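## Task

Sixteen cylinders hide colours on their bottoms, forming eight matching pairs. Flip them two per turn. If the two colours match, leave both colour-up. If they differ, turn both back colour-down before touching any other cylinder. Go on until all sixteen stand colour-up, then release everything. Lifting or tipping a cylinder already counts as flipping it, even if it is put straight back. A flipped cylinder may go back colour-down only after it and its partner from the same turn have both stood colour-up on the table at the same moment; a cylinder from an earlier matched pair cannot act as that partner, and breaking this rule fails the task. At the end no gripper may hold a loose object and the two grippers may not hold one between them. The robot may not carry more than one fifth of any cylinder's weight. Anything kept in place only by the robot does not count as done. A cylinder may be allowed to fall over onto the table as long as no part of the robot touches it when it lands.

## Robot and tools

ROBOT. Two 6-joint arms with parallel grippers, left_arm and right_arm, face each other across a table. Scene frame: origin at table centre, table top at z = +0.020 m, +z up, left_arm's base on the +y side. Bases (URDF root): left_arm at (-0.005, +0.441, +0.123) m, quat_wxyz (+0.796, 0, 0, -0.606); right_arm at (-0.145, -0.495, +0.049) m, quat_wxyz (+0.683, 0, 0, +0.731). The names left and right do not refer to image sides. Fingers point along the gripper's +x axis and close along its y axis; end_effector_position is the point between the pads, 3 to 4 cm short of the fingertips. Loose objects may occasionally get a brief external nudge.

execute_actions(actions, pictures). actions holds zero or one item. Empty list: just report state. Move: {"rows": [[...]], "steps": n} with n from 1 to 15 (default 15), each step lasting 1/30 s. Every row is one list of 14 numbers covering both arms: left_arm waist, shoulder, elbow, wrist pitch, wrist yaw, wrist roll, opening, then the same seven for right_arm. All 14 are always required. Joint numbers are absolute target angles in radians (same convention as the Joint positions line), not offsets. Row k is applied on step k; if there are fewer rows than steps, the final row repeats. Wait: {"steps": n} without rows, n up to 300, counted from the previous result, and your reply time is included. pictures (boolean) chooses whether camera images come back; by default they do.

Joint ranges per arm, in row order: waist -3.054 to 3.054, shoulder 0.000 to 3.142, elbow 0.000 to 2.356, wrist pitch -1.571 to 1.571, wrist yaw -1.571 to 1.571, wrist roll -3.142 to 3.142. A call is rejected (nothing sent) if a target exceeds an end by more than 0.010 rad and lies beyond the joint's current angle. True ends may differ by about 0.010 rad; a target past the real end is clipped there, reported as "joint sent to its limit" (possibly about an earlier, still-running action).

Opening: absolute value in [-1, 1], +1 fully open (0.088 m pad gap). Empty fingers close fully near -0.80; lower values add nothing. Full open-to-closed needs roughly 0.5 s. To grasp, command a value well below grip_measured; the bigger the difference, the tighter the squeeze (about 34 N per pad at most). Readings may be biased up to about 1 mm per gripper. Fast closing can squeeze harder, sometimes enough to spring open.

Motion: each step the sent target stays within a lead of the measured angle: 0.211 rad (waist, shoulder, elbow), 0.213 (wrist pitch), 0.267 (wrist yaw), 0.228 (wrist roll). If targets would move a gripper over 70 mm from where it is, all are scaled back. So large moves take several calls. Friction can leave joints short of target, especially at long reach, and tiny changes may not happen; check Joint positions after moving. Between calls the arms keep heading to the last row sent, until everything has nearly stopped or a step is HELD.

zoom_image(camera, region): enlarges part of the newest image. camera is cam_high, cam_low, cam_left_wrist or cam_right_wrist (all 504x504); region is [x0, y0, x1, y1] in pixels from the top-left, at most 504 by 504. Wrist cameras sit on link_6 (optical frame +z forward, +x right, +y down), possibly off by about 24 mm and 5 degrees.

read_manual(section): returns licence texts only ("licences"); moves nothing.

The goal must already hold and stay true.

RESULT LINES. State line: for each arm, end_effector_position (m), end_effector_quat_wxyz and velocities (m/s, rad/s) in the scene frame; printed positions may err, more when reaching far. Joint positions / Joint velocities: per arm, six joints (rad, rad/s) then the pad gap (m, m/s). grip_measured: opening on the command scale. Joint torques: total drive output per joint, offset, scaled and noisy, nonzero even with no contact. "joint command not followed": the clearance check altered or blocked some joint targets; the rest of the row still ran. HELD: marks steps where your row was partly or wholly not sent. TORQUE FAULT: a joint hit its load limit (N m: waist 18, shoulder 22.3, elbow 22.2, wrist pitch 5.86, wrist yaw 5.84, wrist roll 5.48, held weight included); that arm halts 10 s and drops the rest of the call. MOTOR HOT appears from 50 °C; at 95 °C an OVER-TEMPERATURE FAULT holds the arm, and without cooling in 30 to 60 s it goes limp and its gripper releases.

AVOID. Knocking or placing anything off the table (fails the task), arm-to-arm collisions or pressing (mounts count as arm; may end the scene), dropping, slamming, slipping or shoving objects hard, long loaded holds that heat motors, and any stop. Release all grasps before finishing.

Each tool is called by a JSON object that holds its "api" and its "payload", one argument or row to a line.

## Session

{"api": "execute_actions", "payload": {
  "actions": []
}}

Scene clock: 0.00 s of 17941.00 s.
left_arm: end_effector_position=(+0.0768, +0.1357, +0.4493) grip_measured=+0.839 end_effector_quat_wxyz=(+0.793, -0.020, -0.022, -0.609) end_effector_velocity=(+0.002, +0.001, -0.002) end_effector_angular_velocity=(+0.005, +0.009, +0.009) | right_arm: end_effector_position=(-0.2799, -0.0771, +0.3976) grip_measured=+0.825 end_effector_quat_wxyz=(+0.484, +0.291, +0.538, +0.626) end_effector_velocity=(+0.000, -0.000, +0.004) end_effector_angular_velocity=(+0.003, +0.025, +0.001)
Joint positions: left_arm=[-0.004  0.851  0.656  0.253  0.004 -0.005  0.08 ] | right_arm=[ 0.21   1.391  1.228  0.004 -0.097  1.298  0.079]
Joint velocities: left_arm=[ 0.002 -0.002 -0.002 -0.007 -0.007 -0.007 -0.   ] | right_arm=[-0.002 -0.002  0.002  0.007 -0.007  0.022  0.   ]
Joint torques (N m, as the arm reports them, + toward a larger angle): no reading
Motor temperatures (°C, as the motors report them): left_arm=[30 30 30 30 28 30] | right_arm=[31 29 28 32 28 29]
Heat: left arm: hottest waist 30 °C (+0.0 °C/min); right arm: hottest wrist pitch 32 °C (+0.0 °C/min).

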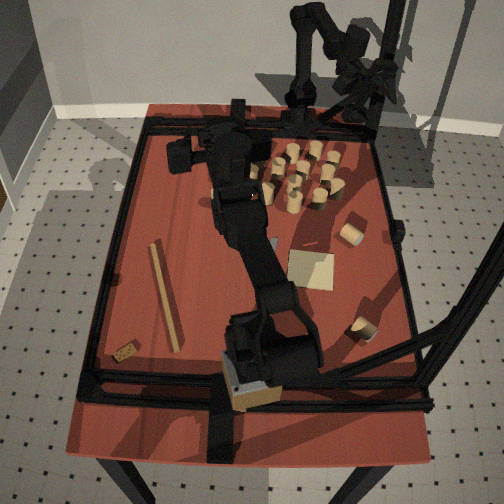

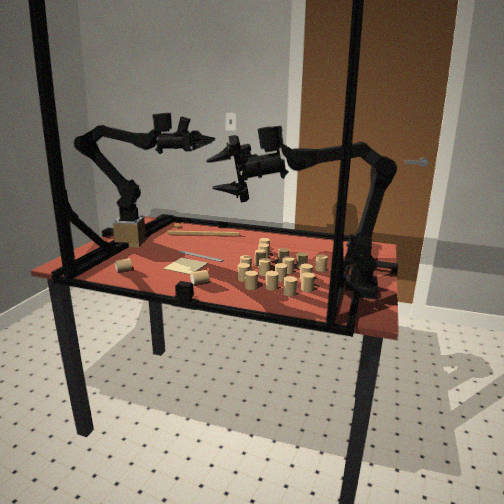

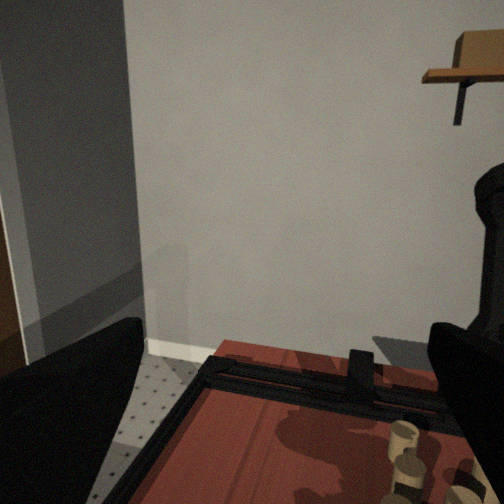

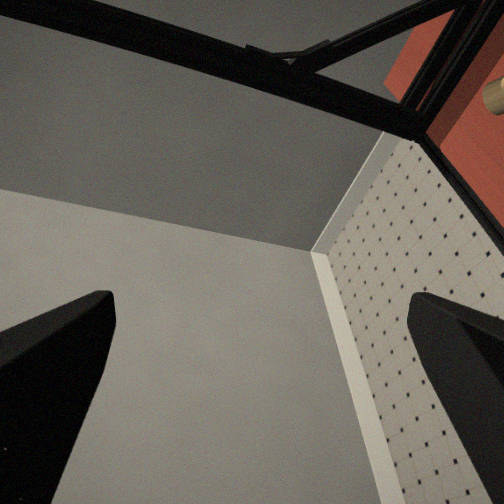

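{"api": "zoom_image", "payload": {
  "camera": "cam_low",
  "region": [100, 200, 400, 320]
}}

{"api": "zoom_image", "payload": {
  "camera": "cam_high",
  "region": [180, 110, 400, 260]
}}

Region (100, 200, 400, 320) of cam_low's 504x504 image, scaled by 1.680, with more detail than that image has; it fills the top 202 rows of this view, and the rest is white.

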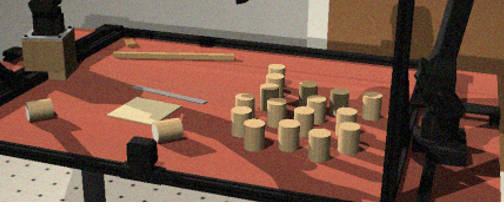

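Region (180, 110, 400, 260) of cam_high's 504x504 image, scaled by 2.291, with more detail than that image has; it fills the top 344 rows of this view, and the rest is white.

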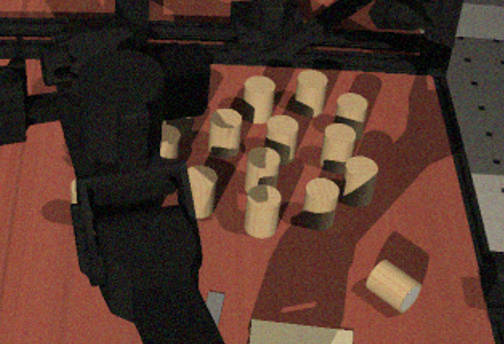

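{"api": "execute_actions", "payload": {
  "actions": [
    {"rows":[[0.9,0.4,0.4,0,0,0,0.8,-0.2,1.3,1.5,-1.42,0,0,0.8]]}
  ],
  "pictures": false
}}

{"api": "execute_actions", "payload": {
  "actions": [
    {"steps":45}
  ]
}}

Scene clock: 29.37 s of 17941.00 s.
left_arm: end_effector_position=(+0.2097, +0.3327, +0.3914) grip_measured=+0.800 end_effector_quat_wxyz=(+0.973, -0.003, -0.000, -0.230) end_effector_velocity=(+0.104, +0.214, -0.000) end_effector_angular_velocity=(-0.010, -0.003, +0.991) | right_arm: end_effector_position=(-0.0987, -0.1396, +0.3954) grip_measured=+0.800 end_effector_quat_wxyz=(+0.745, -0.019, +0.353, +0.566) end_effector_velocity=(-0.029, -0.238, -0.370) end_effector_angular_velocity=(-2.229, -1.451, +1.117)
Joint positions: left_arm=[ 0.836  0.406  0.406  0.002 -0.001 -0.005  0.078] | right_arm=[-0.198  1.295  1.498 -0.781  0.001  0.46   0.078]
Joint velocities: left_arm=[ 0.984 -0.022 -0.007 -0.007 -0.007 -0.007 -0.   ] | right_arm=[-0.002  0.002 -0.002 -2.015  0.007 -2.059 -0.   ]
Joint torques (N m, as the arm reports them, + toward a larger angle): left_arm=[-0.72 -0.75  7.07  2.    0.1   0.17] | right_arm=[-0.03 -4.6   7.25  1.25 -0.08 -0.07]
Motor temperatures (°C, as the motors report them): left_arm=[30 31 34 34 28 30] | right_arm=[31 32 33 36 28 29]
Heat: left arm: hottest elbow 34 °C (+8.2 °C/min); right arm: hottest wrist pitch 36 °C (+8.2 °C/min).
Steps of this call (steps 1 to 90: nothing new was sent; then 25.87 s passed at rest; steps 91 to 105: all 15 steps of this action). Readings (joint positions):
91: left_arm=[0.013 0.829 0.638 0.235 0.014 -0.005] | right_arm=[0.201 1.387 1.245 -0.031 -0.096 1.269]
92: left_arm=[0.056 0.788 0.605 0.187 0.013 -0.006] | right_arm=[0.175 1.386 1.269 -0.073 -0.082 1.231]
94: left_arm=[0.152 0.687 0.520 0.102 0.008 -0.006] | right_arm=[0.104 1.379 1.325 -0.144 -0.054 1.153]
98: left_arm=[0.410 0.475 0.409 0.014 0.004 -0.006] | right_arm=[-0.072 1.337 1.438 -0.325 -0.022 0.952]
105: the state above

Scene clock: 30.87 s of 17941.00 s.
left_arm: end_effector_position=(+0.2154, +0.3463, +0.3918) grip_measured=+0.800 end_effector_quat_wxyz=(+0.980, -0.003, -0.001, -0.200) end_effector_velocity=(+0.001, +0.000, -0.003) end_effector_angular_velocity=(-0.015, +0.020, +0.005) | right_arm: end_effector_position=(-0.1125, -0.2448, +0.3092) grip_measured=+0.800 end_effector_quat_wxyz=(+0.617, -0.377, +0.431, +0.540) end_effector_velocity=(-0.003, -0.004, -0.000) end_effector_angular_velocity=(-0.015, +0.015, +0.026)
Joint positions: left_arm=[ 0.898  0.403  0.406  0.001 -0.    -0.005  0.078] | right_arm=[-0.198  1.299  1.498 -1.419  0.001  0.003  0.078]
Joint velocities: left_arm=[-0.002  0.002 -0.002 -0.007 -0.007 -0.022  0.   ] | right_arm=[-0.002 -0.002  0.002 -0.022 -0.022 -0.022 -0.   ]
Joint torques (N m, as the arm reports them, + toward a larger angle): left_arm=[ 0.23 -0.61  7.05  1.93  0.03  0.16] | right_arm=[-0.12 -4.23  6.51  0.55 -0.09 -0.08]
Motor temperatures (°C, as the motors report them): left_arm=[30 31 34 34 28 30] | right_arm=[31 32 33 35 28 29]
Heat: left arm: hottest elbow 34 °C (+7.8 °C/min); right arm: hottest wrist pitch 35 °C (+5.8 °C/min).
Steps of this call (steps 1 to 30: the robot went on to your last target; steps 31 to 45: nothing new was sent). Readings (joint positions):
1: left_arm=[0.861 0.405 0.406 0.002 -0.002 -0.005] | right_arm=[-0.198 1.296 1.498 -0.849 0.001 0.391]
2: left_arm=[0.876 0.405 0.406 0.002 -0.001 -0.005] | right_arm=[-0.198 1.298 1.498 -0.914 0.001 0.320]
4: left_arm=[0.889 0.403 0.406 0.002 -0.001 -0.005] | right_arm=[-0.198 1.299 1.498 -1.047 0.001 0.178]
8: left_arm=[0.896 0.403 0.406 0.001 -0.000 -0.005] | right_arm=[-0.198 1.299 1.498 -1.306 0.001 0.038]
45: the state above
All arms were judged still, so your last target was given up. Only a new action makes them travel on or press farther. Fingers that are still opening or closing keep moving.

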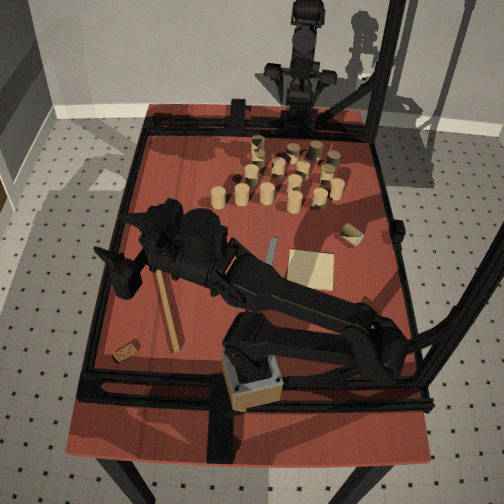

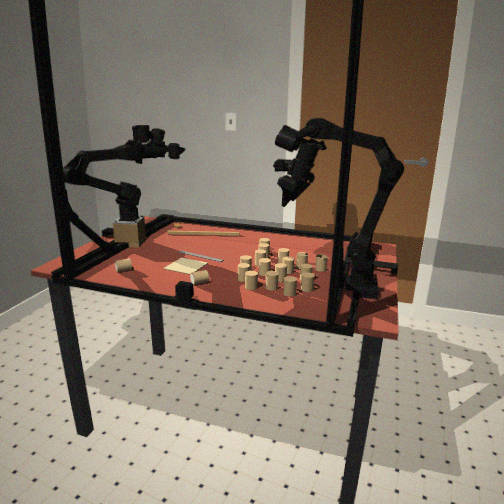

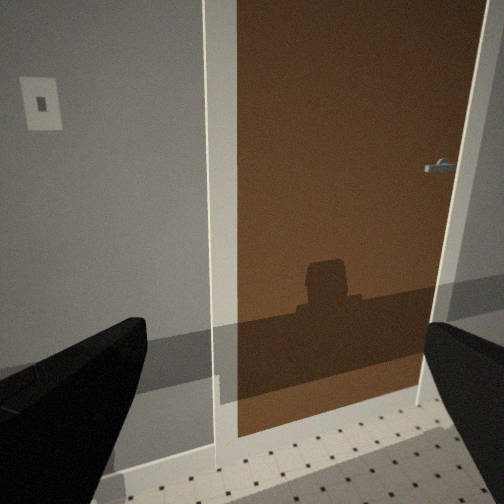

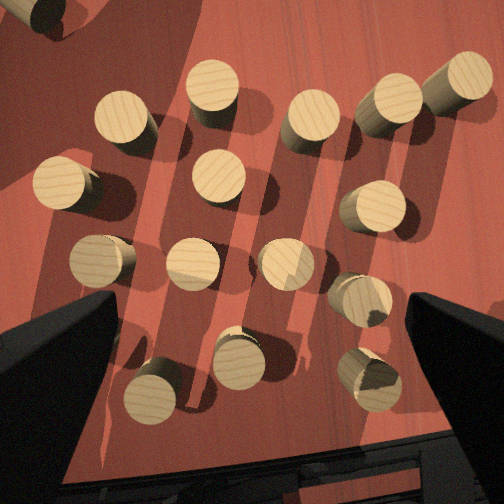

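{"api": "execute_actions", "payload": {
  "actions": [
    {"rows":[[0.3,0.0,0.0,0,0,0,0.8,-0.134,2.106,1.861,-1.326,0,0,0.4]]}
  ],
  "pictures": false
}}

{"api": "execute_actions", "payload": {
  "actions": [
    {"steps":30}
  ]
}}

Scene clock: 39.33 s of 17941.00 s.
left_arm: end_effector_position=(+0.1728, +0.3100, +0.3436) grip_measured=+0.800 end_effector_quat_wxyz=(+0.950, -0.007, -0.014, -0.311) end_effector_velocity=(-0.003, -0.004, +0.000) end_effector_angular_velocity=(-0.004, +0.006, -0.030) | right_arm: end_effector_position=(-0.1175, -0.0911, +0.1754) grip_measured=+0.401 end_effector_quat_wxyz=(+0.528, -0.473, +0.507, +0.491) end_effector_velocity=(-0.002, +0.011, -0.440) end_effector_angular_velocity=(-1.175, +0.102, +0.020)
Joint positions: left_arm=[ 0.67   0.165  0.193  0.003  0.001 -0.005  0.078] | right_arm=[-0.137  2.062  1.854 -1.324  0.001  0.003  0.059]
Joint velocities: left_arm=[-0.007 -0.002  0.002 -0.007  0.022 -0.007 -0.   ] | right_arm=[-0.002  1.111 -0.046 -0.022 -0.022 -0.022 -0.001]
Joint torques (N m, as the arm reports them, + toward a larger angle): left_arm=[ 0.14  0.17  8.59  2.01 -0.14 -0.02] | right_arm=[  0.19 -14.06   7.36  -0.01  -0.08  -0.06]
Motor temperatures (°C, as the motors report them): left_arm=[30 31 35 35 28 30] | right_arm=[31 32 33 35 28 29]
Heat: left arm: hottest elbow 35 °C (+7.6 °C/min); right arm: hottest wrist pitch 35 °C (+4.6 °C/min).
A step of this action was HELD (marked below), so the robot has no last target. An arm can still carry out its HELD step.
Steps of this call (steps 1 to 90: nothing new was sent; then 4.97 s passed at rest; steps 91 to 105: all 15 steps of this action). Readings (joint positions):
91: left_arm=[0.868 0.369 0.374 0.018 -0.014 -0.005] | right_arm=[-0.192 1.327 1.527 -1.430 0.003 0.003]
92: left_arm=[0.803 0.304 0.322 0.015 -0.009 -0.004] | right_arm=[-0.176 1.370 1.584 -1.398 0.004 0.003]
94: left_arm=[0.672 0.165 0.199 0.003 -0.004 -0.004] | right_arm=[-0.152 1.488 1.724 -1.339 0.002 0.003]
95: left_arm=[0.639 0.138 0.168 -0.017 0.010 -0.004] | right_arm=[-0.144 1.548 1.778 -1.332 0.001 0.003] HELD
96: left_arm=[0.645 0.149 0.161 -0.023 0.010 -0.005] | right_arm=[-0.140 1.603 1.815 -1.328 0.001 0.003] HELD
97: left_arm=[0.655 0.162 0.162 -0.010 0.004 -0.005] | right_arm=[-0.138 1.655 1.836 -1.327 0.001 0.003] HELD
98: left_arm=[0.662 0.165 0.170 -0.002 0.001 -0.005] | right_arm=[-0.137 1.706 1.848 -1.326 0.001 0.003] HELD
99: left_arm=[0.666 0.166 0.179 0.004 0.001 -0.005] | right_arm=[-0.137 1.758 1.853 -1.326 0.001 0.003] HELD
100: left_arm=[0.668 0.165 0.187 0.006 0.001 -0.005] | right_arm=[-0.137 1.811 1.854 -1.326 0.001 0.003] HELD
101: left_arm=[0.669 0.165 0.191 0.006 0.001 -0.005] | right_arm=[-0.137 1.865 1.854 -1.326 0.001 0.003] HELD
102: left_arm=[0.669 0.165 0.193 0.006 0.001 -0.005] | right_arm=[-0.137 1.920 1.854 -1.326 0.001 0.003] HELD
103: left_arm=[0.669 0.165 0.193 0.005 0.001 -0.005] | right_arm=[-0.137 1.975 1.854 -1.325 0.001 0.003] HELD
104: left_arm=[0.669 0.165 0.193 0.004 0.001 -0.005] | right_arm=[-0.137 2.022 1.854 -1.324 0.001 0.003] HELD
105: the state above HELD
joint command not followed: on one or more control steps a check withheld the commanded joint targets of the left arm, and it was not sent them on those steps. On the call's last step the targets were still withheld.
cause: the commanded joint targets would bring two parts of the arm too close to each other (joints 3 (elbow) to 5 (wrist yaw) lie between them); next, command targets that bring no two parts of the arm closer together.

Scene clock: 40.33 s of 17941.00 s.
left_arm: end_effector_position=(+0.1728, +0.3100, +0.3436) grip_measured=+0.800 end_effector_quat_wxyz=(+0.950, -0.007, -0.014, -0.311) end_effector_velocity=(+0.002, +0.002, -0.004) end_effector_angular_velocity=(+0.001, +0.015, +0.019) | right_arm: end_effector_position=(-0.1174, -0.0904, +0.1554) grip_measured=+0.400 end_effector_quat_wxyz=(+0.514, -0.485, +0.521, +0.478) end_effector_velocity=(-0.000, -0.002, +0.000) end_effector_angular_velocity=(-0.007, +0.008, +0.005)
Joint positions: left_arm=[ 0.67   0.165  0.193  0.003  0.001 -0.005  0.078] | right_arm=[-0.137  2.115  1.856 -1.325  0.001  0.003  0.059]
Joint velocities: left_arm=[-0.002 -0.002 -0.007 -0.007 -0.022 -0.007  0.   ] | right_arm=[-0.002 -0.002 -0.002 -0.007 -0.007 -0.007 -0.   ]
Joint torques (N m, as the arm reports them, + toward a larger angle): left_arm=[ 0.19  0.15  8.57  2.01 -0.13 -0.01] | right_arm=[  0.14 -11.63   6.83   0.03  -0.09  -0.07]
Motor temperatures (°C, as the motors report them): left_arm=[30 31 35 35 28 30] | right_arm=[31 32 33 35 28 29]
Heat: left arm: hottest elbow 35 °C (+7.4 °C/min); right arm: hottest wrist pitch 35 °C (+4.5 °C/min).
Steps of this call (steps 1 to 30: nothing new was sent). Readings (joint positions):
1: left_arm=[0.670 0.165 0.193 0.003 0.001 -0.005] | right_arm=[-0.137 2.091 1.851 -1.324 0.001 0.003]
2: left_arm=[0.670 0.165 0.193 0.003 0.001 -0.005] | right_arm=[-0.137 2.111 1.848 -1.324 0.001 0.003]
4: left_arm=[0.670 0.165 0.193 0.003 0.001 -0.005] | right_arm=[-0.137 2.121 1.847 -1.325 0.001 0.003]
8: left_arm=[0.670 0.165 0.193 0.003 0.001 -0.005] | right_arm=[-0.137 2.115 1.855 -1.325 0.001 0.003]
30: the state above

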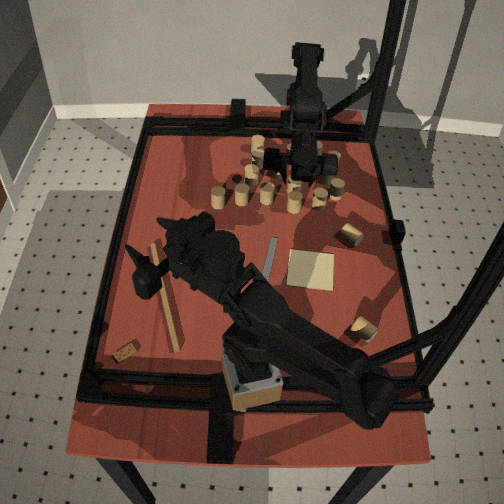

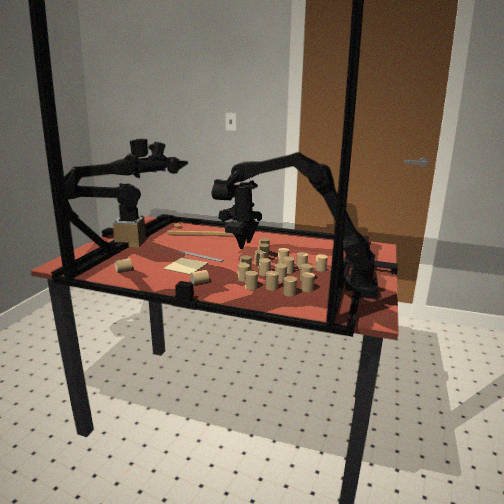

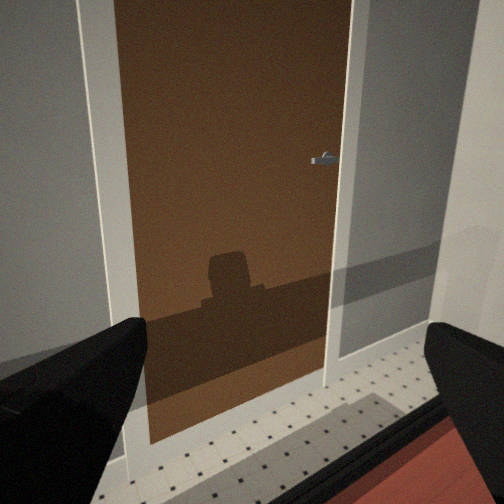

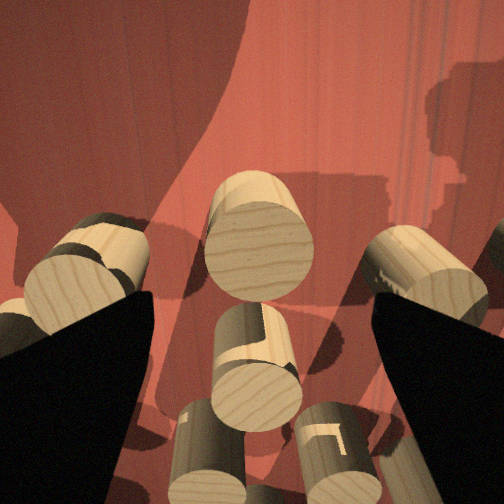

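{"api": "execute_actions", "payload": {
  "actions": [
    {"rows":[[-0.418,1.469,0.5,1.0,0,1.571,0.6,-0.134,2.162,1.634,-1.043,0,0,0.4]]}
  ],
  "pictures": false
}}

{"api": "execute_actions", "payload": {
  "actions": [
    {"steps":30}
  ]
}}

Scene clock: 49.57 s of 17941.00 s.
left_arm: end_effector_position=(+0.1472, +0.2643, +0.4383) grip_measured=+0.601 end_effector_quat_wxyz=(+0.903, +0.058, -0.154, -0.397) end_effector_velocity=(-0.071, -0.131, +0.182) end_effector_angular_velocity=(+0.091, -0.735, -0.443) | right_arm: end_effector_position=(-0.1173, -0.0886, +0.0788) grip_measured=+0.400 end_effector_quat_wxyz=(+0.515, -0.485, +0.520, +0.479) end_effector_velocity=(-0.000, -0.002, +0.002) end_effector_angular_velocity=(-0.003, -0.007, -0.005)
Joint positions: left_arm=[0.445 0.392 0.391 0.235 0.001 0.236 0.068] | right_arm=[-0.137  2.169  1.633 -1.045  0.001  0.003  0.059]
Joint velocities: left_arm=[-0.613  0.598  0.388  0.623 -0.022  0.637 -0.   ] | right_arm=[ 0.002 -0.007 -0.002 -0.007  0.007  0.007 -0.   ]
Joint torques (N m, as the arm reports them, + toward a larger angle): left_arm=[-0.25  0.42  8.48  1.94  0.    0.14] | right_arm=[  0.16 -11.54   6.2    0.18  -0.07  -0.06]
Motor temperatures (°C, as the motors report them): left_arm=[30 30 36 36 28 30] | right_arm=[31 35 33 35 28 29]
Heat: left arm: hottest elbow 36 °C (+7.3 °C/min); right arm: hottest shoulder 35 °C (+3.6 °C/min).
Steps of this call (steps 1 to 90: nothing new was sent; then 5.73 s passed at rest; steps 91 to 105: all 15 steps of this action). Readings (joint positions):
91: left_arm=[0.669 0.166 0.193 0.004 0.001 -0.005] | right_arm=[-0.137 2.114 1.818 -1.270 0.001 0.003]
92: left_arm=[0.667 0.170 0.196 0.007 0.001 -0.001] | right_arm=[-0.137 2.110 1.772 -1.197 0.001 0.003]
94: left_arm=[0.650 0.189 0.209 0.024 0.001 0.018] | right_arm=[-0.137 2.125 1.703 -1.112 0.001 0.003]
98: left_arm=[0.583 0.256 0.272 0.094 0.001 0.090] | right_arm=[-0.137 2.170 1.635 -1.062 0.001 0.003]
105: the state above

Scene clock: 50.57 s of 17941.00 s.
left_arm: end_effector_position=(+0.0302, +0.1174, +0.4546) grip_measured=+0.600 end_effector_quat_wxyz=(+0.712, +0.211, -0.394, -0.541) end_effector_velocity=(-0.183, -0.115, -0.063) end_effector_angular_velocity=(+0.100, -0.577, -0.389) | right_arm: end_effector_position=(-0.1173, -0.0884, +0.0788) grip_measured=+0.400 end_effector_quat_wxyz=(+0.515, -0.485, +0.520, +0.479) end_effector_velocity=(-0.002, -0.002, +0.000) end_effector_angular_velocity=(-0.006, +0.022, -0.010)
Joint positions: left_arm=[-0.159  0.993  0.489  0.843  0.001  0.881  0.068] | right_arm=[-0.137  2.169  1.633 -1.044  0.001  0.003  0.059]
Joint velocities: left_arm=[-0.603  0.584  0.012  0.535 -0.007  0.623 -0.   ] | right_arm=[-0.002 -0.002 -0.002 -0.007 -0.022  0.007 -0.   ]
Joint torques (N m, as the arm reports them, + toward a larger angle): left_arm=[-0.27 -2.13  8.86  1.93  0.    0.1 ] | right_arm=[  0.15 -11.57   6.19   0.16  -0.08  -0.07]
Motor temperatures (°C, as the motors report them): left_arm=[30 30 36 36 28 30] | right_arm=[31 35 33 34 28 29]
Heat: left arm: hottest elbow 36 °C (+7.1 °C/min); right arm: hottest shoulder 35 °C (+3.6 °C/min).
Steps of this call (steps 1 to 30: the robot went on to your last target). Readings (joint positions):
1: left_arm=[0.425 0.412 0.403 0.255 0.001 0.258] | right_arm=[-0.137 2.169 1.633 -1.045 0.001 0.003]
2: left_arm=[0.405 0.432 0.414 0.276 0.001 0.279] | right_arm=[-0.137 2.169 1.633 -1.045 0.001 0.003]
4: left_arm=[0.364 0.472 0.432 0.317 0.001 0.322] | right_arm=[-0.137 2.169 1.633 -1.044 0.001 0.003]
8: left_arm=[0.284 0.553 0.455 0.398 0.001 0.408] | right_arm=[-0.137 2.169 1.633 -1.044 0.001 0.003]
30: the state above

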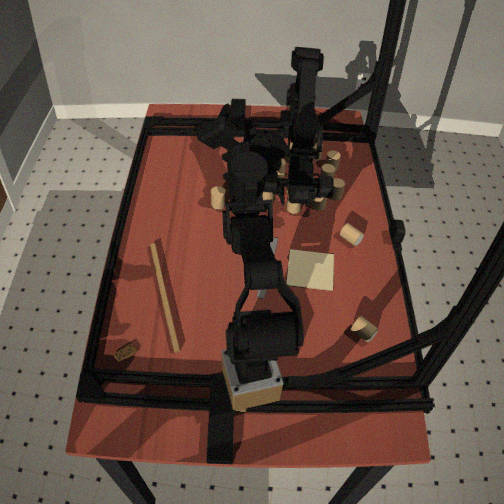

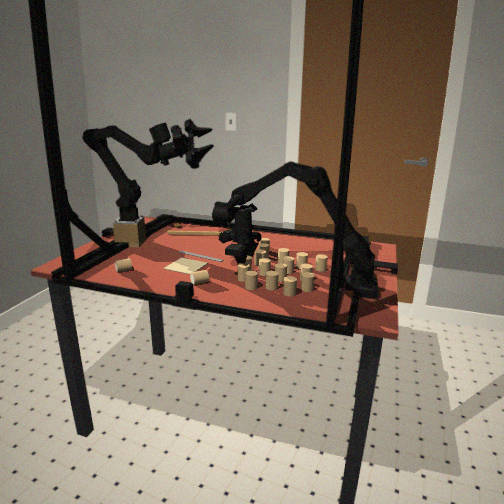

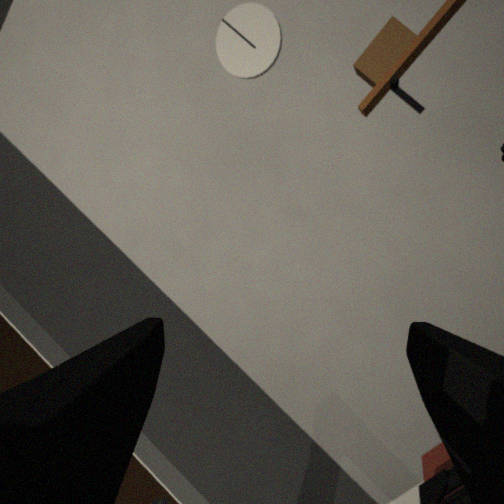

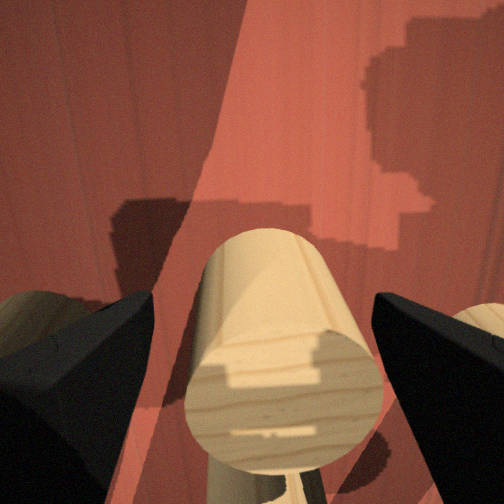

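{"api": "execute_actions", "payload": {
  "actions": [
    {"rows":[[-0.418,1.058,0.672,0.386,0,1.571,0.6,-0.134,2.162,1.634,-1.043,0,0,-0.4]]}
  ],
  "pictures": false
}}

{"api": "execute_actions", "payload": {
  "actions": [
    {"rows":[[-0.418,1.058,0.672,0.386,0,1.571,0.6,-0.134,2.106,1.861,-1.326,0,0,-0.4]],"steps":10}
  ],
  "pictures": false
}}

{"api": "execute_actions", "payload": {
  "actions": [
    {"rows":[[-0.418,1.058,0.672,0.386,0,1.571,0.6,-0.216,1.379,1.5,-1.0,0,0,-0.4]]}
  ],
  "pictures": false
}}

{"api": "execute_actions", "payload": {
  "actions": [
    {"rows":[[-0.418,1.058,0.672,0.386,0,1.571,0.6,-0.216,1.379,1.172,0.207,0,0,-0.4]]}
  ],
  "pictures": false
}}

{"api": "execute_actions", "payload": {
  "actions": [
    {"steps":20}
  ]
}}

Scene clock: 59.50 s of 17941.00 s.
left_arm: end_effector_position=(-0.0576, +0.0855, +0.4210) grip_measured=+0.600 end_effector_quat_wxyz=(+0.465, +0.460, -0.535, -0.535) end_effector_velocity=(+0.000, +0.001, -0.017) end_effector_angular_velocity=(+0.071, -0.003, +0.005) | right_arm: end_effector_position=(-0.1172, -0.0883, +0.0789) grip_measured=+0.004 end_effector_quat_wxyz=(+0.516, -0.485, +0.519, +0.479) end_effector_velocity=(+0.002, -0.005, +0.000) end_effector_angular_velocity=(-0.022, -0.006, +0.005)
Joint positions: left_arm=[-0.416  1.061  0.673  0.392 -0.001  1.567  0.068] | right_arm=[-0.136  2.169  1.633 -1.044  0.003  0.002  0.039]
Joint velocities: left_arm=[-0.002 -0.002 -0.007 -0.066 -0.007 -0.007 -0.   ] | right_arm=[-0.002 -0.002 -0.002 -0.022  0.007 -0.007 -0.   ]
Joint torques (N m, as the arm reports them, + toward a larger angle): left_arm=[-0.22 -3.55  7.86  2.14  0.07  0.07] | right_arm=[  0.13 -11.48   6.15   0.14  -0.12  -0.06]
Motor temperatures (°C, as the motors report them): left_arm=[30 31 36 37 28 30] | right_arm=[31 38 33 34 28 29]
Heat: left arm: hottest wrist pitch 37 °C (+7.1 °C/min); right arm: hottest shoulder 38 °C (+6.1 °C/min).
Steps of this call (steps 1 to 60: the robot went on to your last target; steps 61 to 130: nothing new was sent; then 4.10 s passed at rest; steps 131 to 145: all 15 steps of this action). Readings (joint positions):
131: left_arm=[-0.416 1.443 0.509 0.955 -0.001 1.567] | right_arm=[-0.136 2.169 1.633 -1.044 0.001 0.003]
132: left_arm=[-0.416 1.414 0.532 0.891 -0.001 1.567] | right_arm=[-0.136 2.169 1.633 -1.044 0.001 0.003]
134: left_arm=[-0.416 1.328 0.588 0.794 -0.001 1.567] | right_arm=[-0.136 2.169 1.633 -1.045 0.003 0.002]
138: left_arm=[-0.416 1.105 0.665 0.556 -0.001 1.567] | right_arm=[-0.136 2.169 1.633 -1.044 0.003 0.002]
145: the state above

Scene clock: 59.83 s of 17941.00 s.
left_arm: end_effector_position=(-0.0576, +0.0855, +0.4198) grip_measured=+0.600 end_effector_quat_wxyz=(+0.463, +0.462, -0.534, -0.536) end_effector_velocity=(+0.000, +0.001, +0.001) end_effector_angular_velocity=(-0.006, +0.008, +0.005) | right_arm: end_effector_position=(-0.1171, -0.0872, +0.1632) grip_measured=+0.003 end_effector_quat_wxyz=(+0.522, -0.479, +0.512, +0.485) end_effector_velocity=(-0.001, -0.020, +0.001) end_effector_angular_velocity=(-0.090, +0.013, +0.020)
Joint positions: left_arm=[-0.416  1.061  0.673  0.387 -0.001  1.567  0.068] | right_arm=[-0.136  2.099  1.862 -1.317  0.003  0.002  0.039]
Joint velocities: left_arm=[-0.002 -0.002 -0.002  0.007 -0.007 -0.007 -0.   ] | right_arm=[-0.002 -0.002  0.002 -0.095 -0.007 -0.022 -0.   ]
Joint torques (N m, as the arm reports them, + toward a larger angle): left_arm=[-0.19 -3.59  7.8   1.99  0.08  0.07] | right_arm=[ 0.16 -9.71  6.18 -0.05 -0.13 -0.06]
Motor temperatures (°C, as the motors report them): left_arm=[30 31 36 37 28 30] | right_arm=[31 38 33 34 28 29]
Heat: left arm: hottest wrist pitch 37 °C (+7.0 °C/min); right arm: hottest shoulder 38 °C (+6.0 °C/min).
Steps of this call (steps 1 to 10: all 10 steps of this action). Readings (joint positions):
1: left_arm=[-0.416 1.061 0.673 0.392 -0.001 1.567] | right_arm=[-0.136 2.167 1.663 -1.090 0.003 0.002]
2: left_arm=[-0.416 1.061 0.673 0.391 -0.001 1.567] | right_arm=[-0.136 2.169 1.707 -1.161 0.003 0.002]
4: left_arm=[-0.416 1.061 0.673 0.389 -0.001 1.567] | right_arm=[-0.136 2.156 1.783 -1.247 0.003 0.002]
8: left_arm=[-0.416 1.061 0.673 0.387 -0.001 1.567] | right_arm=[-0.136 2.103 1.857 -1.308 0.003 0.002]
10: the state above

Scene clock: 60.33 s of 17941.00 s.
left_arm: end_effector_position=(-0.0576, +0.0855, +0.4197) grip_measured=+0.600 end_effector_quat_wxyz=(+0.463, +0.462, -0.533, -0.537) end_effector_velocity=(-0.002, -0.000, -0.001) end_effector_angular_velocity=(+0.008, +0.006, -0.010) | right_arm: end_effector_position=(-0.0936, -0.1532, +0.3383) grip_measured=+0.004 end_effector_quat_wxyz=(+0.689, -0.273, +0.318, +0.591) end_effector_velocity=(-0.014, -0.094, +0.189) end_effector_angular_velocity=(+0.583, -0.078, -0.003)
Joint positions: left_arm=[-0.416  1.061  0.673  0.386 -0.001  1.567  0.068] | right_arm=[-0.218  1.379  1.515 -1.     0.001  0.002  0.039]
Joint velocities: left_arm=[-0.002  0.002  0.002 -0.007  0.007 -0.007 -0.   ] | right_arm=[-0.002 -0.54   0.027  0.022 -0.007  0.007 -0.   ]
Joint torques (N m, as the arm reports them, + toward a larger angle): left_arm=[-0.2  -3.61  7.81  1.97  0.07  0.07] | right_arm=[ 0.1  -1.18  5.19  1.04 -0.08 -0.02]
Motor temperatures (°C, as the motors report them): left_arm=[30 31 37 37 28 30] | right_arm=[31 38 33 34 28 29]
Heat: left arm: hottest elbow 37 °C (+7.1 °C/min); right arm: hottest shoulder 38 °C (+6.1 °C/min).
Steps of this call (steps 1 to 15: all 15 steps of this action). Readings (joint positions):
1: left_arm=[-0.416 1.061 0.673 0.387 -0.001 1.567] | right_arm=[-0.140 2.070 1.823 -1.264 -0.002 0.002]
2: left_arm=[-0.416 1.061 0.673 0.387 -0.001 1.567] | right_arm=[-0.153 2.028 1.752 -1.188 -0.005 0.002]
4: left_arm=[-0.416 1.061 0.673 0.386 -0.001 1.567] | right_arm=[-0.190 1.925 1.621 -1.092 -0.002 0.002]
8: left_arm=[-0.416 1.061 0.673 0.387 -0.001 1.567] | right_arm=[-0.223 1.707 1.516 -1.022 0.001 0.002]
15: the state above

Scene clock: 60.83 s of 17941.00 s.
left_arm: end_effector_position=(-0.0576, +0.0855, +0.4197) grip_measured=+0.600 end_effector_quat_wxyz=(+0.463, +0.462, -0.533, -0.537) end_effector_velocity=(-0.002, -0.000, +0.002) end_effector_angular_velocity=(-0.002, +0.037, +0.000) | right_arm: end_effector_position=(-0.0802, -0.0645, +0.3586) grip_measured=+0.004 end_effector_quat_wxyz=(+0.752, -0.085, +0.100, +0.646) end_effector_velocity=(+0.014, +0.106, +0.410) end_effector_angular_velocity=(+1.915, -0.291, +0.021)
Joint positions: left_arm=[-0.416  1.061  0.673  0.386 -0.001  1.567  0.068] | right_arm=[-0.218  1.391  1.163 -0.036  0.001  0.002  0.039]
Joint velocities: left_arm=[-0.007  0.002  0.002  0.007 -0.007 -0.037 -0.   ] | right_arm=[-0.002 -0.012 -0.002  1.927 -0.022 -0.007 -0.   ]
Joint torques (N m, as the arm reports them, + toward a larger angle): left_arm=[-0.2  -3.6   7.77  1.98  0.08  0.07] | right_arm=[ 0.07 -7.83  8.74  1.6  -0.07 -0.03]
Motor temperatures (°C, as the motors report them): left_arm=[30 31 37 37 28 30] | right_arm=[31 38 33 34 28 29]
Heat: left arm: hottest elbow 37 °C (+7.0 °C/min); right arm: hottest shoulder 38 °C (+6.0 °C/min).
Steps of this call (steps 1 to 15: all 15 steps of this action). Readings (joint positions):
1: left_arm=[-0.416 1.061 0.673 0.386 -0.001 1.567] | right_arm=[-0.218 1.362 1.486 -0.948 0.001 0.002]
2: left_arm=[-0.416 1.061 0.673 0.386 -0.001 1.567] | right_arm=[-0.218 1.349 1.436 -0.868 0.001 0.002]
4: left_arm=[-0.416 1.061 0.673 0.386 -0.001 1.567] | right_arm=[-0.218 1.349 1.326 -0.738 0.001 0.002]
8: left_arm=[-0.416 1.061 0.673 0.386 -0.001 1.567] | right_arm=[-0.218 1.397 1.175 -0.500 0.001 0.002]
15: the state above

Scene clock: 61.50 s of 17941.00 s.
left_arm: end_effector_position=(-0.0576, +0.0855, +0.4197) grip_measured=+0.600 end_effector_quat_wxyz=(+0.463, +0.462, -0.533, -0.537) end_effector_velocity=(-0.002, +0.001, -0.002) end_effector_angular_velocity=(+0.008, +0.006, -0.010) | right_arm: end_effector_position=(-0.0793, -0.0584, +0.4138) grip_measured=+0.004 end_effector_quat_wxyz=(+0.759, -0.004, +0.007, +0.652) end_effector_velocity=(-0.000, -0.001, -0.004) end_effector_angular_velocity=(-0.013, -0.005, +0.005)
Joint positions: left_arm=[-0.416  1.061  0.673  0.386 -0.001  1.567  0.068] | right_arm=[-0.218  1.386  1.166  0.204  0.001  0.002  0.039]
Joint velocities: left_arm=[-0.002 -0.002 -0.002 -0.007  0.007 -0.007  0.   ] | right_arm=[-0.002 -0.002 -0.007 -0.007 -0.007 -0.007 -0.   ]
Joint torques (N m, as the arm reports them, + toward a larger angle): left_arm=[-0.18 -3.59  7.79  1.98  0.07  0.07] | right_arm=[ 0.22 -7.24  8.43  1.64 -0.06 -0.02]
Motor temperatures (°C, as the motors report them): left_arm=[30 31 37 37 28 30] | right_arm=[31 38 33 34 28 29]
Heat: left arm: hottest elbow 37 °C (+7.1 °C/min); right arm: hottest shoulder 38 °C (+6.1 °C/min).
Steps of this call (steps 1 to 20: the robot went on to your last target). Readings (joint positions):
1: left_arm=[-0.416 1.061 0.673 0.386 -0.001 1.567] | right_arm=[-0.218 1.391 1.163 0.029 0.001 0.002]
2: left_arm=[-0.416 1.061 0.673 0.386 -0.001 1.567] | right_arm=[-0.218 1.391 1.164 0.086 0.001 0.002]
4: left_arm=[-0.416 1.061 0.673 0.386 -0.001 1.567] | right_arm=[-0.218 1.388 1.165 0.154 0.001 0.002]
8: left_arm=[-0.416 1.061 0.673 0.386 -0.001 1.567] | right_arm=[-0.218 1.386 1.166 0.194 0.001 0.002]
20: the state above

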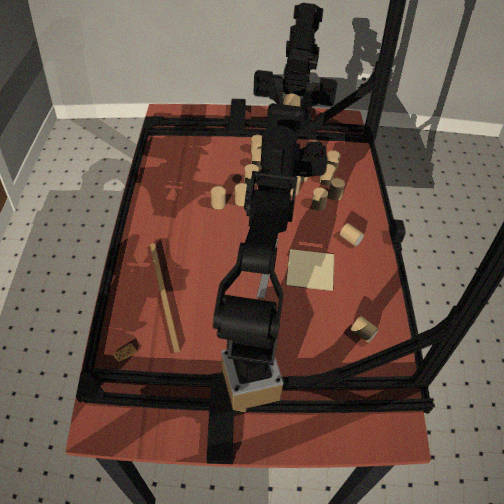

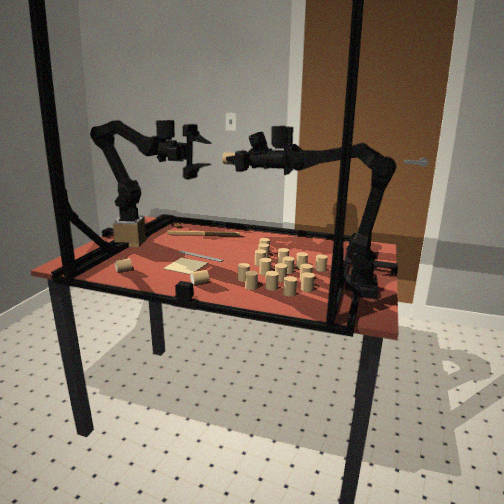

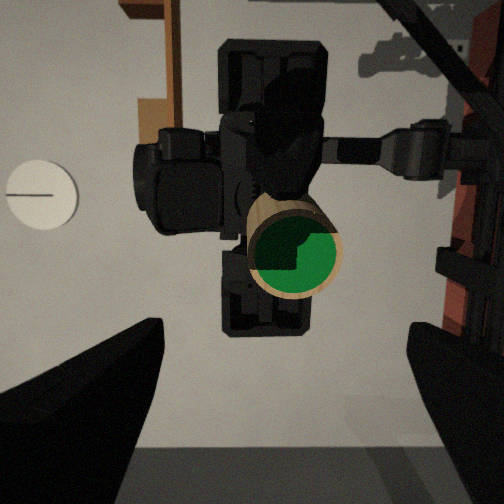

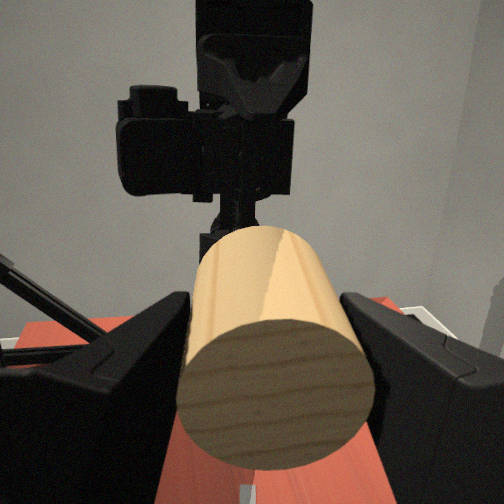

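{"api": "execute_actions", "payload": {
  "actions": [
    {"rows":[[-0.418,1.12,0.713,0.407,0,1.571,0.6,-0.216,1.379,1.172,0.207,0,0,-0.4],[-0.418,1.18,0.753,0.427,0,1.571,0.6,-0.216,1.379,1.172,0.207,0,0,-0.4],[-0.418,1.24,0.793,0.447,0,1.571,0.6,-0.216,1.379,1.172,0.207,0,0,-0.4],[-0.418,1.3,0.833,0.467,0,1.571,0.6,-0.216,1.379,1.172,0.207,0,0,-0.4],[-0.418,1.33,0.84,0.49,0,1.571,0.6,-0.216,1.379,1.172,0.207,0,0,-0.4]]}
  ]
}}

Scene clock: 66.23 s of 17941.00 s.
left_arm: end_effector_position=(-0.0663, +0.0266, +0.4170) grip_measured=+0.600 end_effector_quat_wxyz=(+0.461, +0.464, -0.532, -0.538) end_effector_velocity=(-0.000, -0.003, +0.021) end_effector_angular_velocity=(-0.038, +0.028, +0.005) | right_arm: end_effector_position=(-0.0793, -0.0585, +0.4142) grip_measured=+0.003 end_effector_quat_wxyz=(+0.759, -0.004, +0.006, +0.652) end_effector_velocity=(-0.000, -0.001, -0.002) end_effector_angular_velocity=(-0.006, +0.008, +0.005)
Joint positions: left_arm=[-0.416  1.327  0.83   0.489 -0.001  1.567  0.068] | right_arm=[-0.218  1.385  1.167  0.204  0.001  0.002  0.039]
Joint velocities: left_arm=[-0.002 -0.002  0.046 -0.007 -0.007 -0.022 -0.   ] | right_arm=[-0.002 -0.002 -0.002 -0.007 -0.007  0.007  0.   ]
Joint torques (N m, as the arm reports them, + toward a larger angle): left_arm=[-0.19 -4.58  8.71  2.06  0.08  0.06] | right_arm=[ 0.11 -7.36  8.43  1.63 -0.07 -0.04]
Motor temperatures (°C, as the motors report them): left_arm=[30 32 37 37 28 30] | right_arm=[31 38 34 35 28 29]
Heat: left arm: hottest elbow 37 °C (+6.1 °C/min); right arm: hottest shoulder 38 °C (+5.1 °C/min).
Steps of this call (steps 1 to 15: the robot went on to your last target; steps 16 to 127: nothing new was sent; steps 128 to 142: all 15 steps of this action). Readings (joint positions):
128: left_arm=[-0.416 1.069 0.677 0.388 -0.001 1.567] | right_arm=[-0.218 1.385 1.167 0.204 0.001 0.002]
129: left_arm=[-0.416 1.090 0.691 0.398 -0.001 1.567] | right_arm=[-0.218 1.385 1.167 0.204 0.001 0.002]
131: left_arm=[-0.416 1.174 0.750 0.431 -0.001 1.567] | right_arm=[-0.218 1.385 1.167 0.204 0.001 0.002]
135: left_arm=[-0.416 1.305 0.820 0.473 -0.001 1.567] | right_arm=[-0.218 1.385 1.167 0.204 0.001 0.002]
142: the state above

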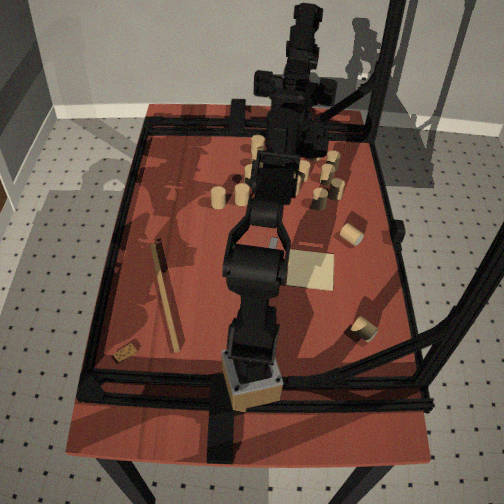

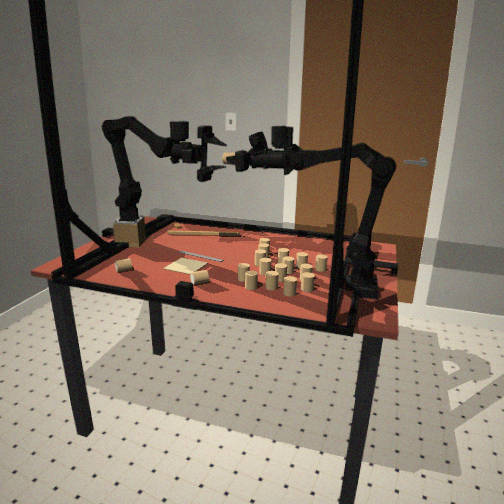

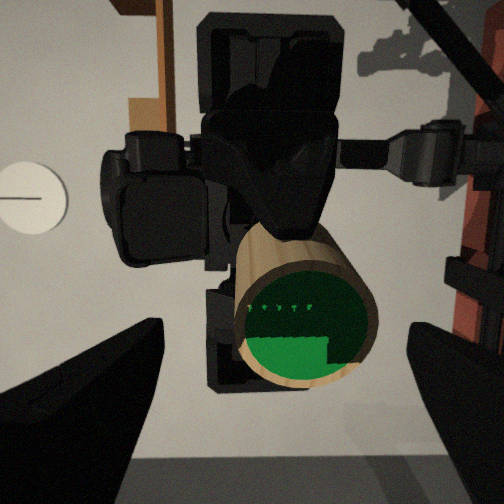

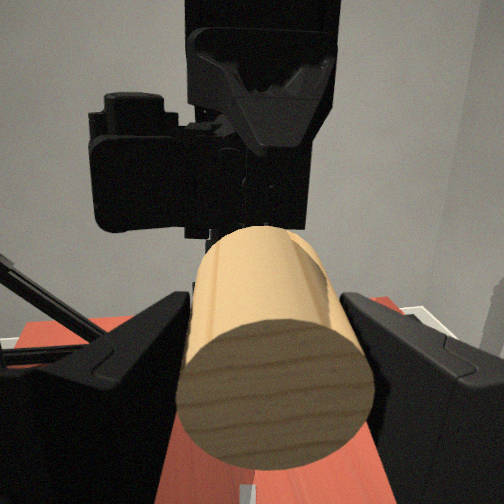

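{"api": "execute_actions", "payload": {
  "actions": [
    {"rows":[[-0.43,1.4,0.88,0.52,0,1.571,0.6,-0.216,1.379,1.172,0.207,0,0,-0.4],[-0.43,1.4,0.88,0.52,0,1.571,0.6,-0.216,1.379,1.172,0.207,0,0,-0.4],[-0.43,1.469,0.925,0.552,0,1.571,0.6,-0.216,1.379,1.172,0.207,0,0,-0.4]]}
  ],
  "pictures": false
}}

{"api": "execute_actions", "payload": {
  "actions": [
    {"steps":10}
  ]
}}

Scene clock: 70.50 s of 17941.00 s.
left_arm: end_effector_position=(-0.0763, -0.0045, +0.4132) grip_measured=+0.600 end_effector_quat_wxyz=(+0.461, +0.458, -0.537, -0.538) end_effector_velocity=(-0.002, +0.000, +0.003) end_effector_angular_velocity=(-0.001, +0.008, -0.000) | right_arm: end_effector_position=(-0.0793, -0.0586, +0.4144) grip_measured=+0.003 end_effector_quat_wxyz=(+0.759, -0.004, +0.006, +0.652) end_effector_velocity=(-0.000, -0.002, +0.000) end_effector_angular_velocity=(-0.001, +0.008, +0.005)
Joint positions: left_arm=[-0.428  1.465  0.916  0.551 -0.001  1.567  0.068] | right_arm=[-0.218  1.385  1.167  0.204  0.001  0.001  0.039]
Joint velocities: left_arm=[-0.007 -0.002  0.007 -0.007 -0.007 -0.007 -0.   ] | right_arm=[-0.002 -0.007 -0.002 -0.007 -0.007  0.007 -0.   ]
Joint torques (N m, as the arm reports them, + toward a larger angle): left_arm=[-0.21 -5.35  8.79  2.11  0.07  0.05] | right_arm=[ 0.13 -7.24  8.41  1.63 -0.09 -0.02]
Motor temperatures (°C, as the motors report them): left_arm=[30 32 37 37 28 30] | right_arm=[31 37 34 36 28 29]
Heat: left arm: hottest elbow 37 °C (+5.0 °C/min); right arm: hottest shoulder 37 °C (+4.0 °C/min).
Steps of this call (steps 1 to 15: the robot went on to your last target; steps 16 to 113: nothing new was sent; steps 114 to 128: all 15 steps of this action). Readings (joint positions):
114: left_arm=[-0.417 1.337 0.838 0.494 -0.001 1.567] | right_arm=[-0.218 1.385 1.167 0.204 0.001 0.001]
115: left_arm=[-0.420 1.352 0.849 0.506 -0.001 1.567] | right_arm=[-0.218 1.385 1.167 0.204 0.001 0.001]
117: left_arm=[-0.425 1.404 0.886 0.531 -0.001 1.567] | right_arm=[-0.218 1.385 1.167 0.204 0.001 0.001]
121: left_arm=[-0.428 1.459 0.910 0.542 -0.001 1.567] | right_arm=[-0.218 1.385 1.167 0.204 0.001 0.001]
128: the state above

Scene clock: 70.83 s of 17941.00 s.
left_arm: end_effector_position=(-0.0763, -0.0045, +0.4132) grip_measured=+0.600 end_effector_quat_wxyz=(+0.461, +0.458, -0.537, -0.538) end_effector_velocity=(+0.000, +0.001, -0.005) end_effector_angular_velocity=(+0.023, +0.004, +0.005) | right_arm: end_effector_position=(-0.0793, -0.0586, +0.4144) grip_measured=+0.003 end_effector_quat_wxyz=(+0.759, -0.004, +0.006, +0.652) end_effector_velocity=(+0.002, -0.001, -0.003) end_effector_angular_velocity=(-0.018, -0.005, -0.010)
Joint positions: left_arm=[-0.428  1.465  0.916  0.551 -0.001  1.567  0.068] | right_arm=[-0.218  1.385  1.167  0.204  0.001  0.001  0.039]
Joint velocities: left_arm=[-0.002 -0.002 -0.002 -0.022 -0.007 -0.007  0.   ] | right_arm=[-0.002 -0.002  0.002 -0.022  0.007 -0.007 -0.   ]
Joint torques (N m, as the arm reports them, + toward a larger angle): left_arm=[-0.25 -5.33  8.86  2.12  0.08  0.05] | right_arm=[ 0.12 -7.25  8.38  1.61 -0.07 -0.03]
Motor temperatures (°C, as the motors report them): left_arm=[30 32 37 37 28 30] | right_arm=[31 37 34 36 28 29]
Heat: left arm: hottest elbow 37 °C (+5.0 °C/min); right arm: hottest shoulder 37 °C (+4.0 °C/min).
Steps of this call (steps 1 to 10: the robot went on to your last target). Readings (joint positions):
1: left_arm=[-0.428 1.465 0.916 0.551 -0.001 1.567] | right_arm=[-0.218 1.385 1.167 0.204 0.001 0.001]
2: left_arm=[-0.428 1.465 0.916 0.551 -0.001 1.567] | right_arm=[-0.218 1.385 1.167 0.204 0.001 0.001]
4: left_arm=[-0.428 1.465 0.916 0.551 -0.001 1.567] | right_arm=[-0.218 1.385 1.167 0.204 0.001 0.001]
8: left_arm=[-0.428 1.465 0.916 0.551 -0.001 1.567] | right_arm=[-0.218 1.385 1.167 0.204 0.001 0.001]
10: the state above

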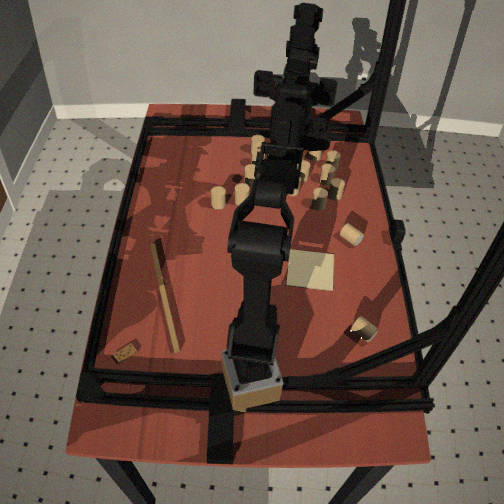

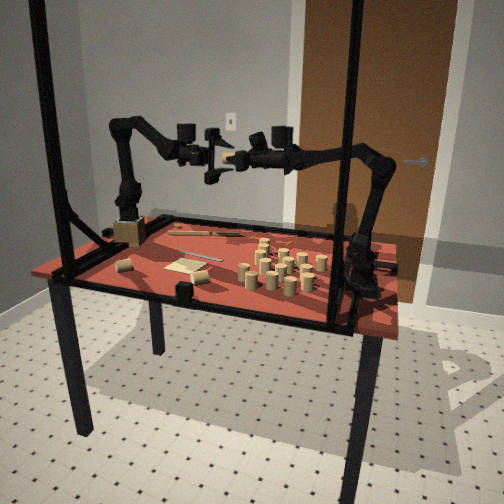

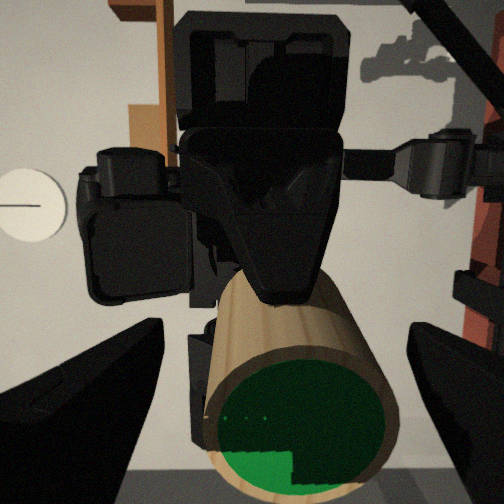

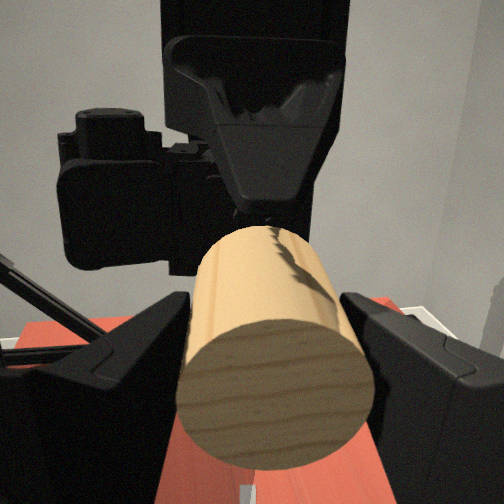

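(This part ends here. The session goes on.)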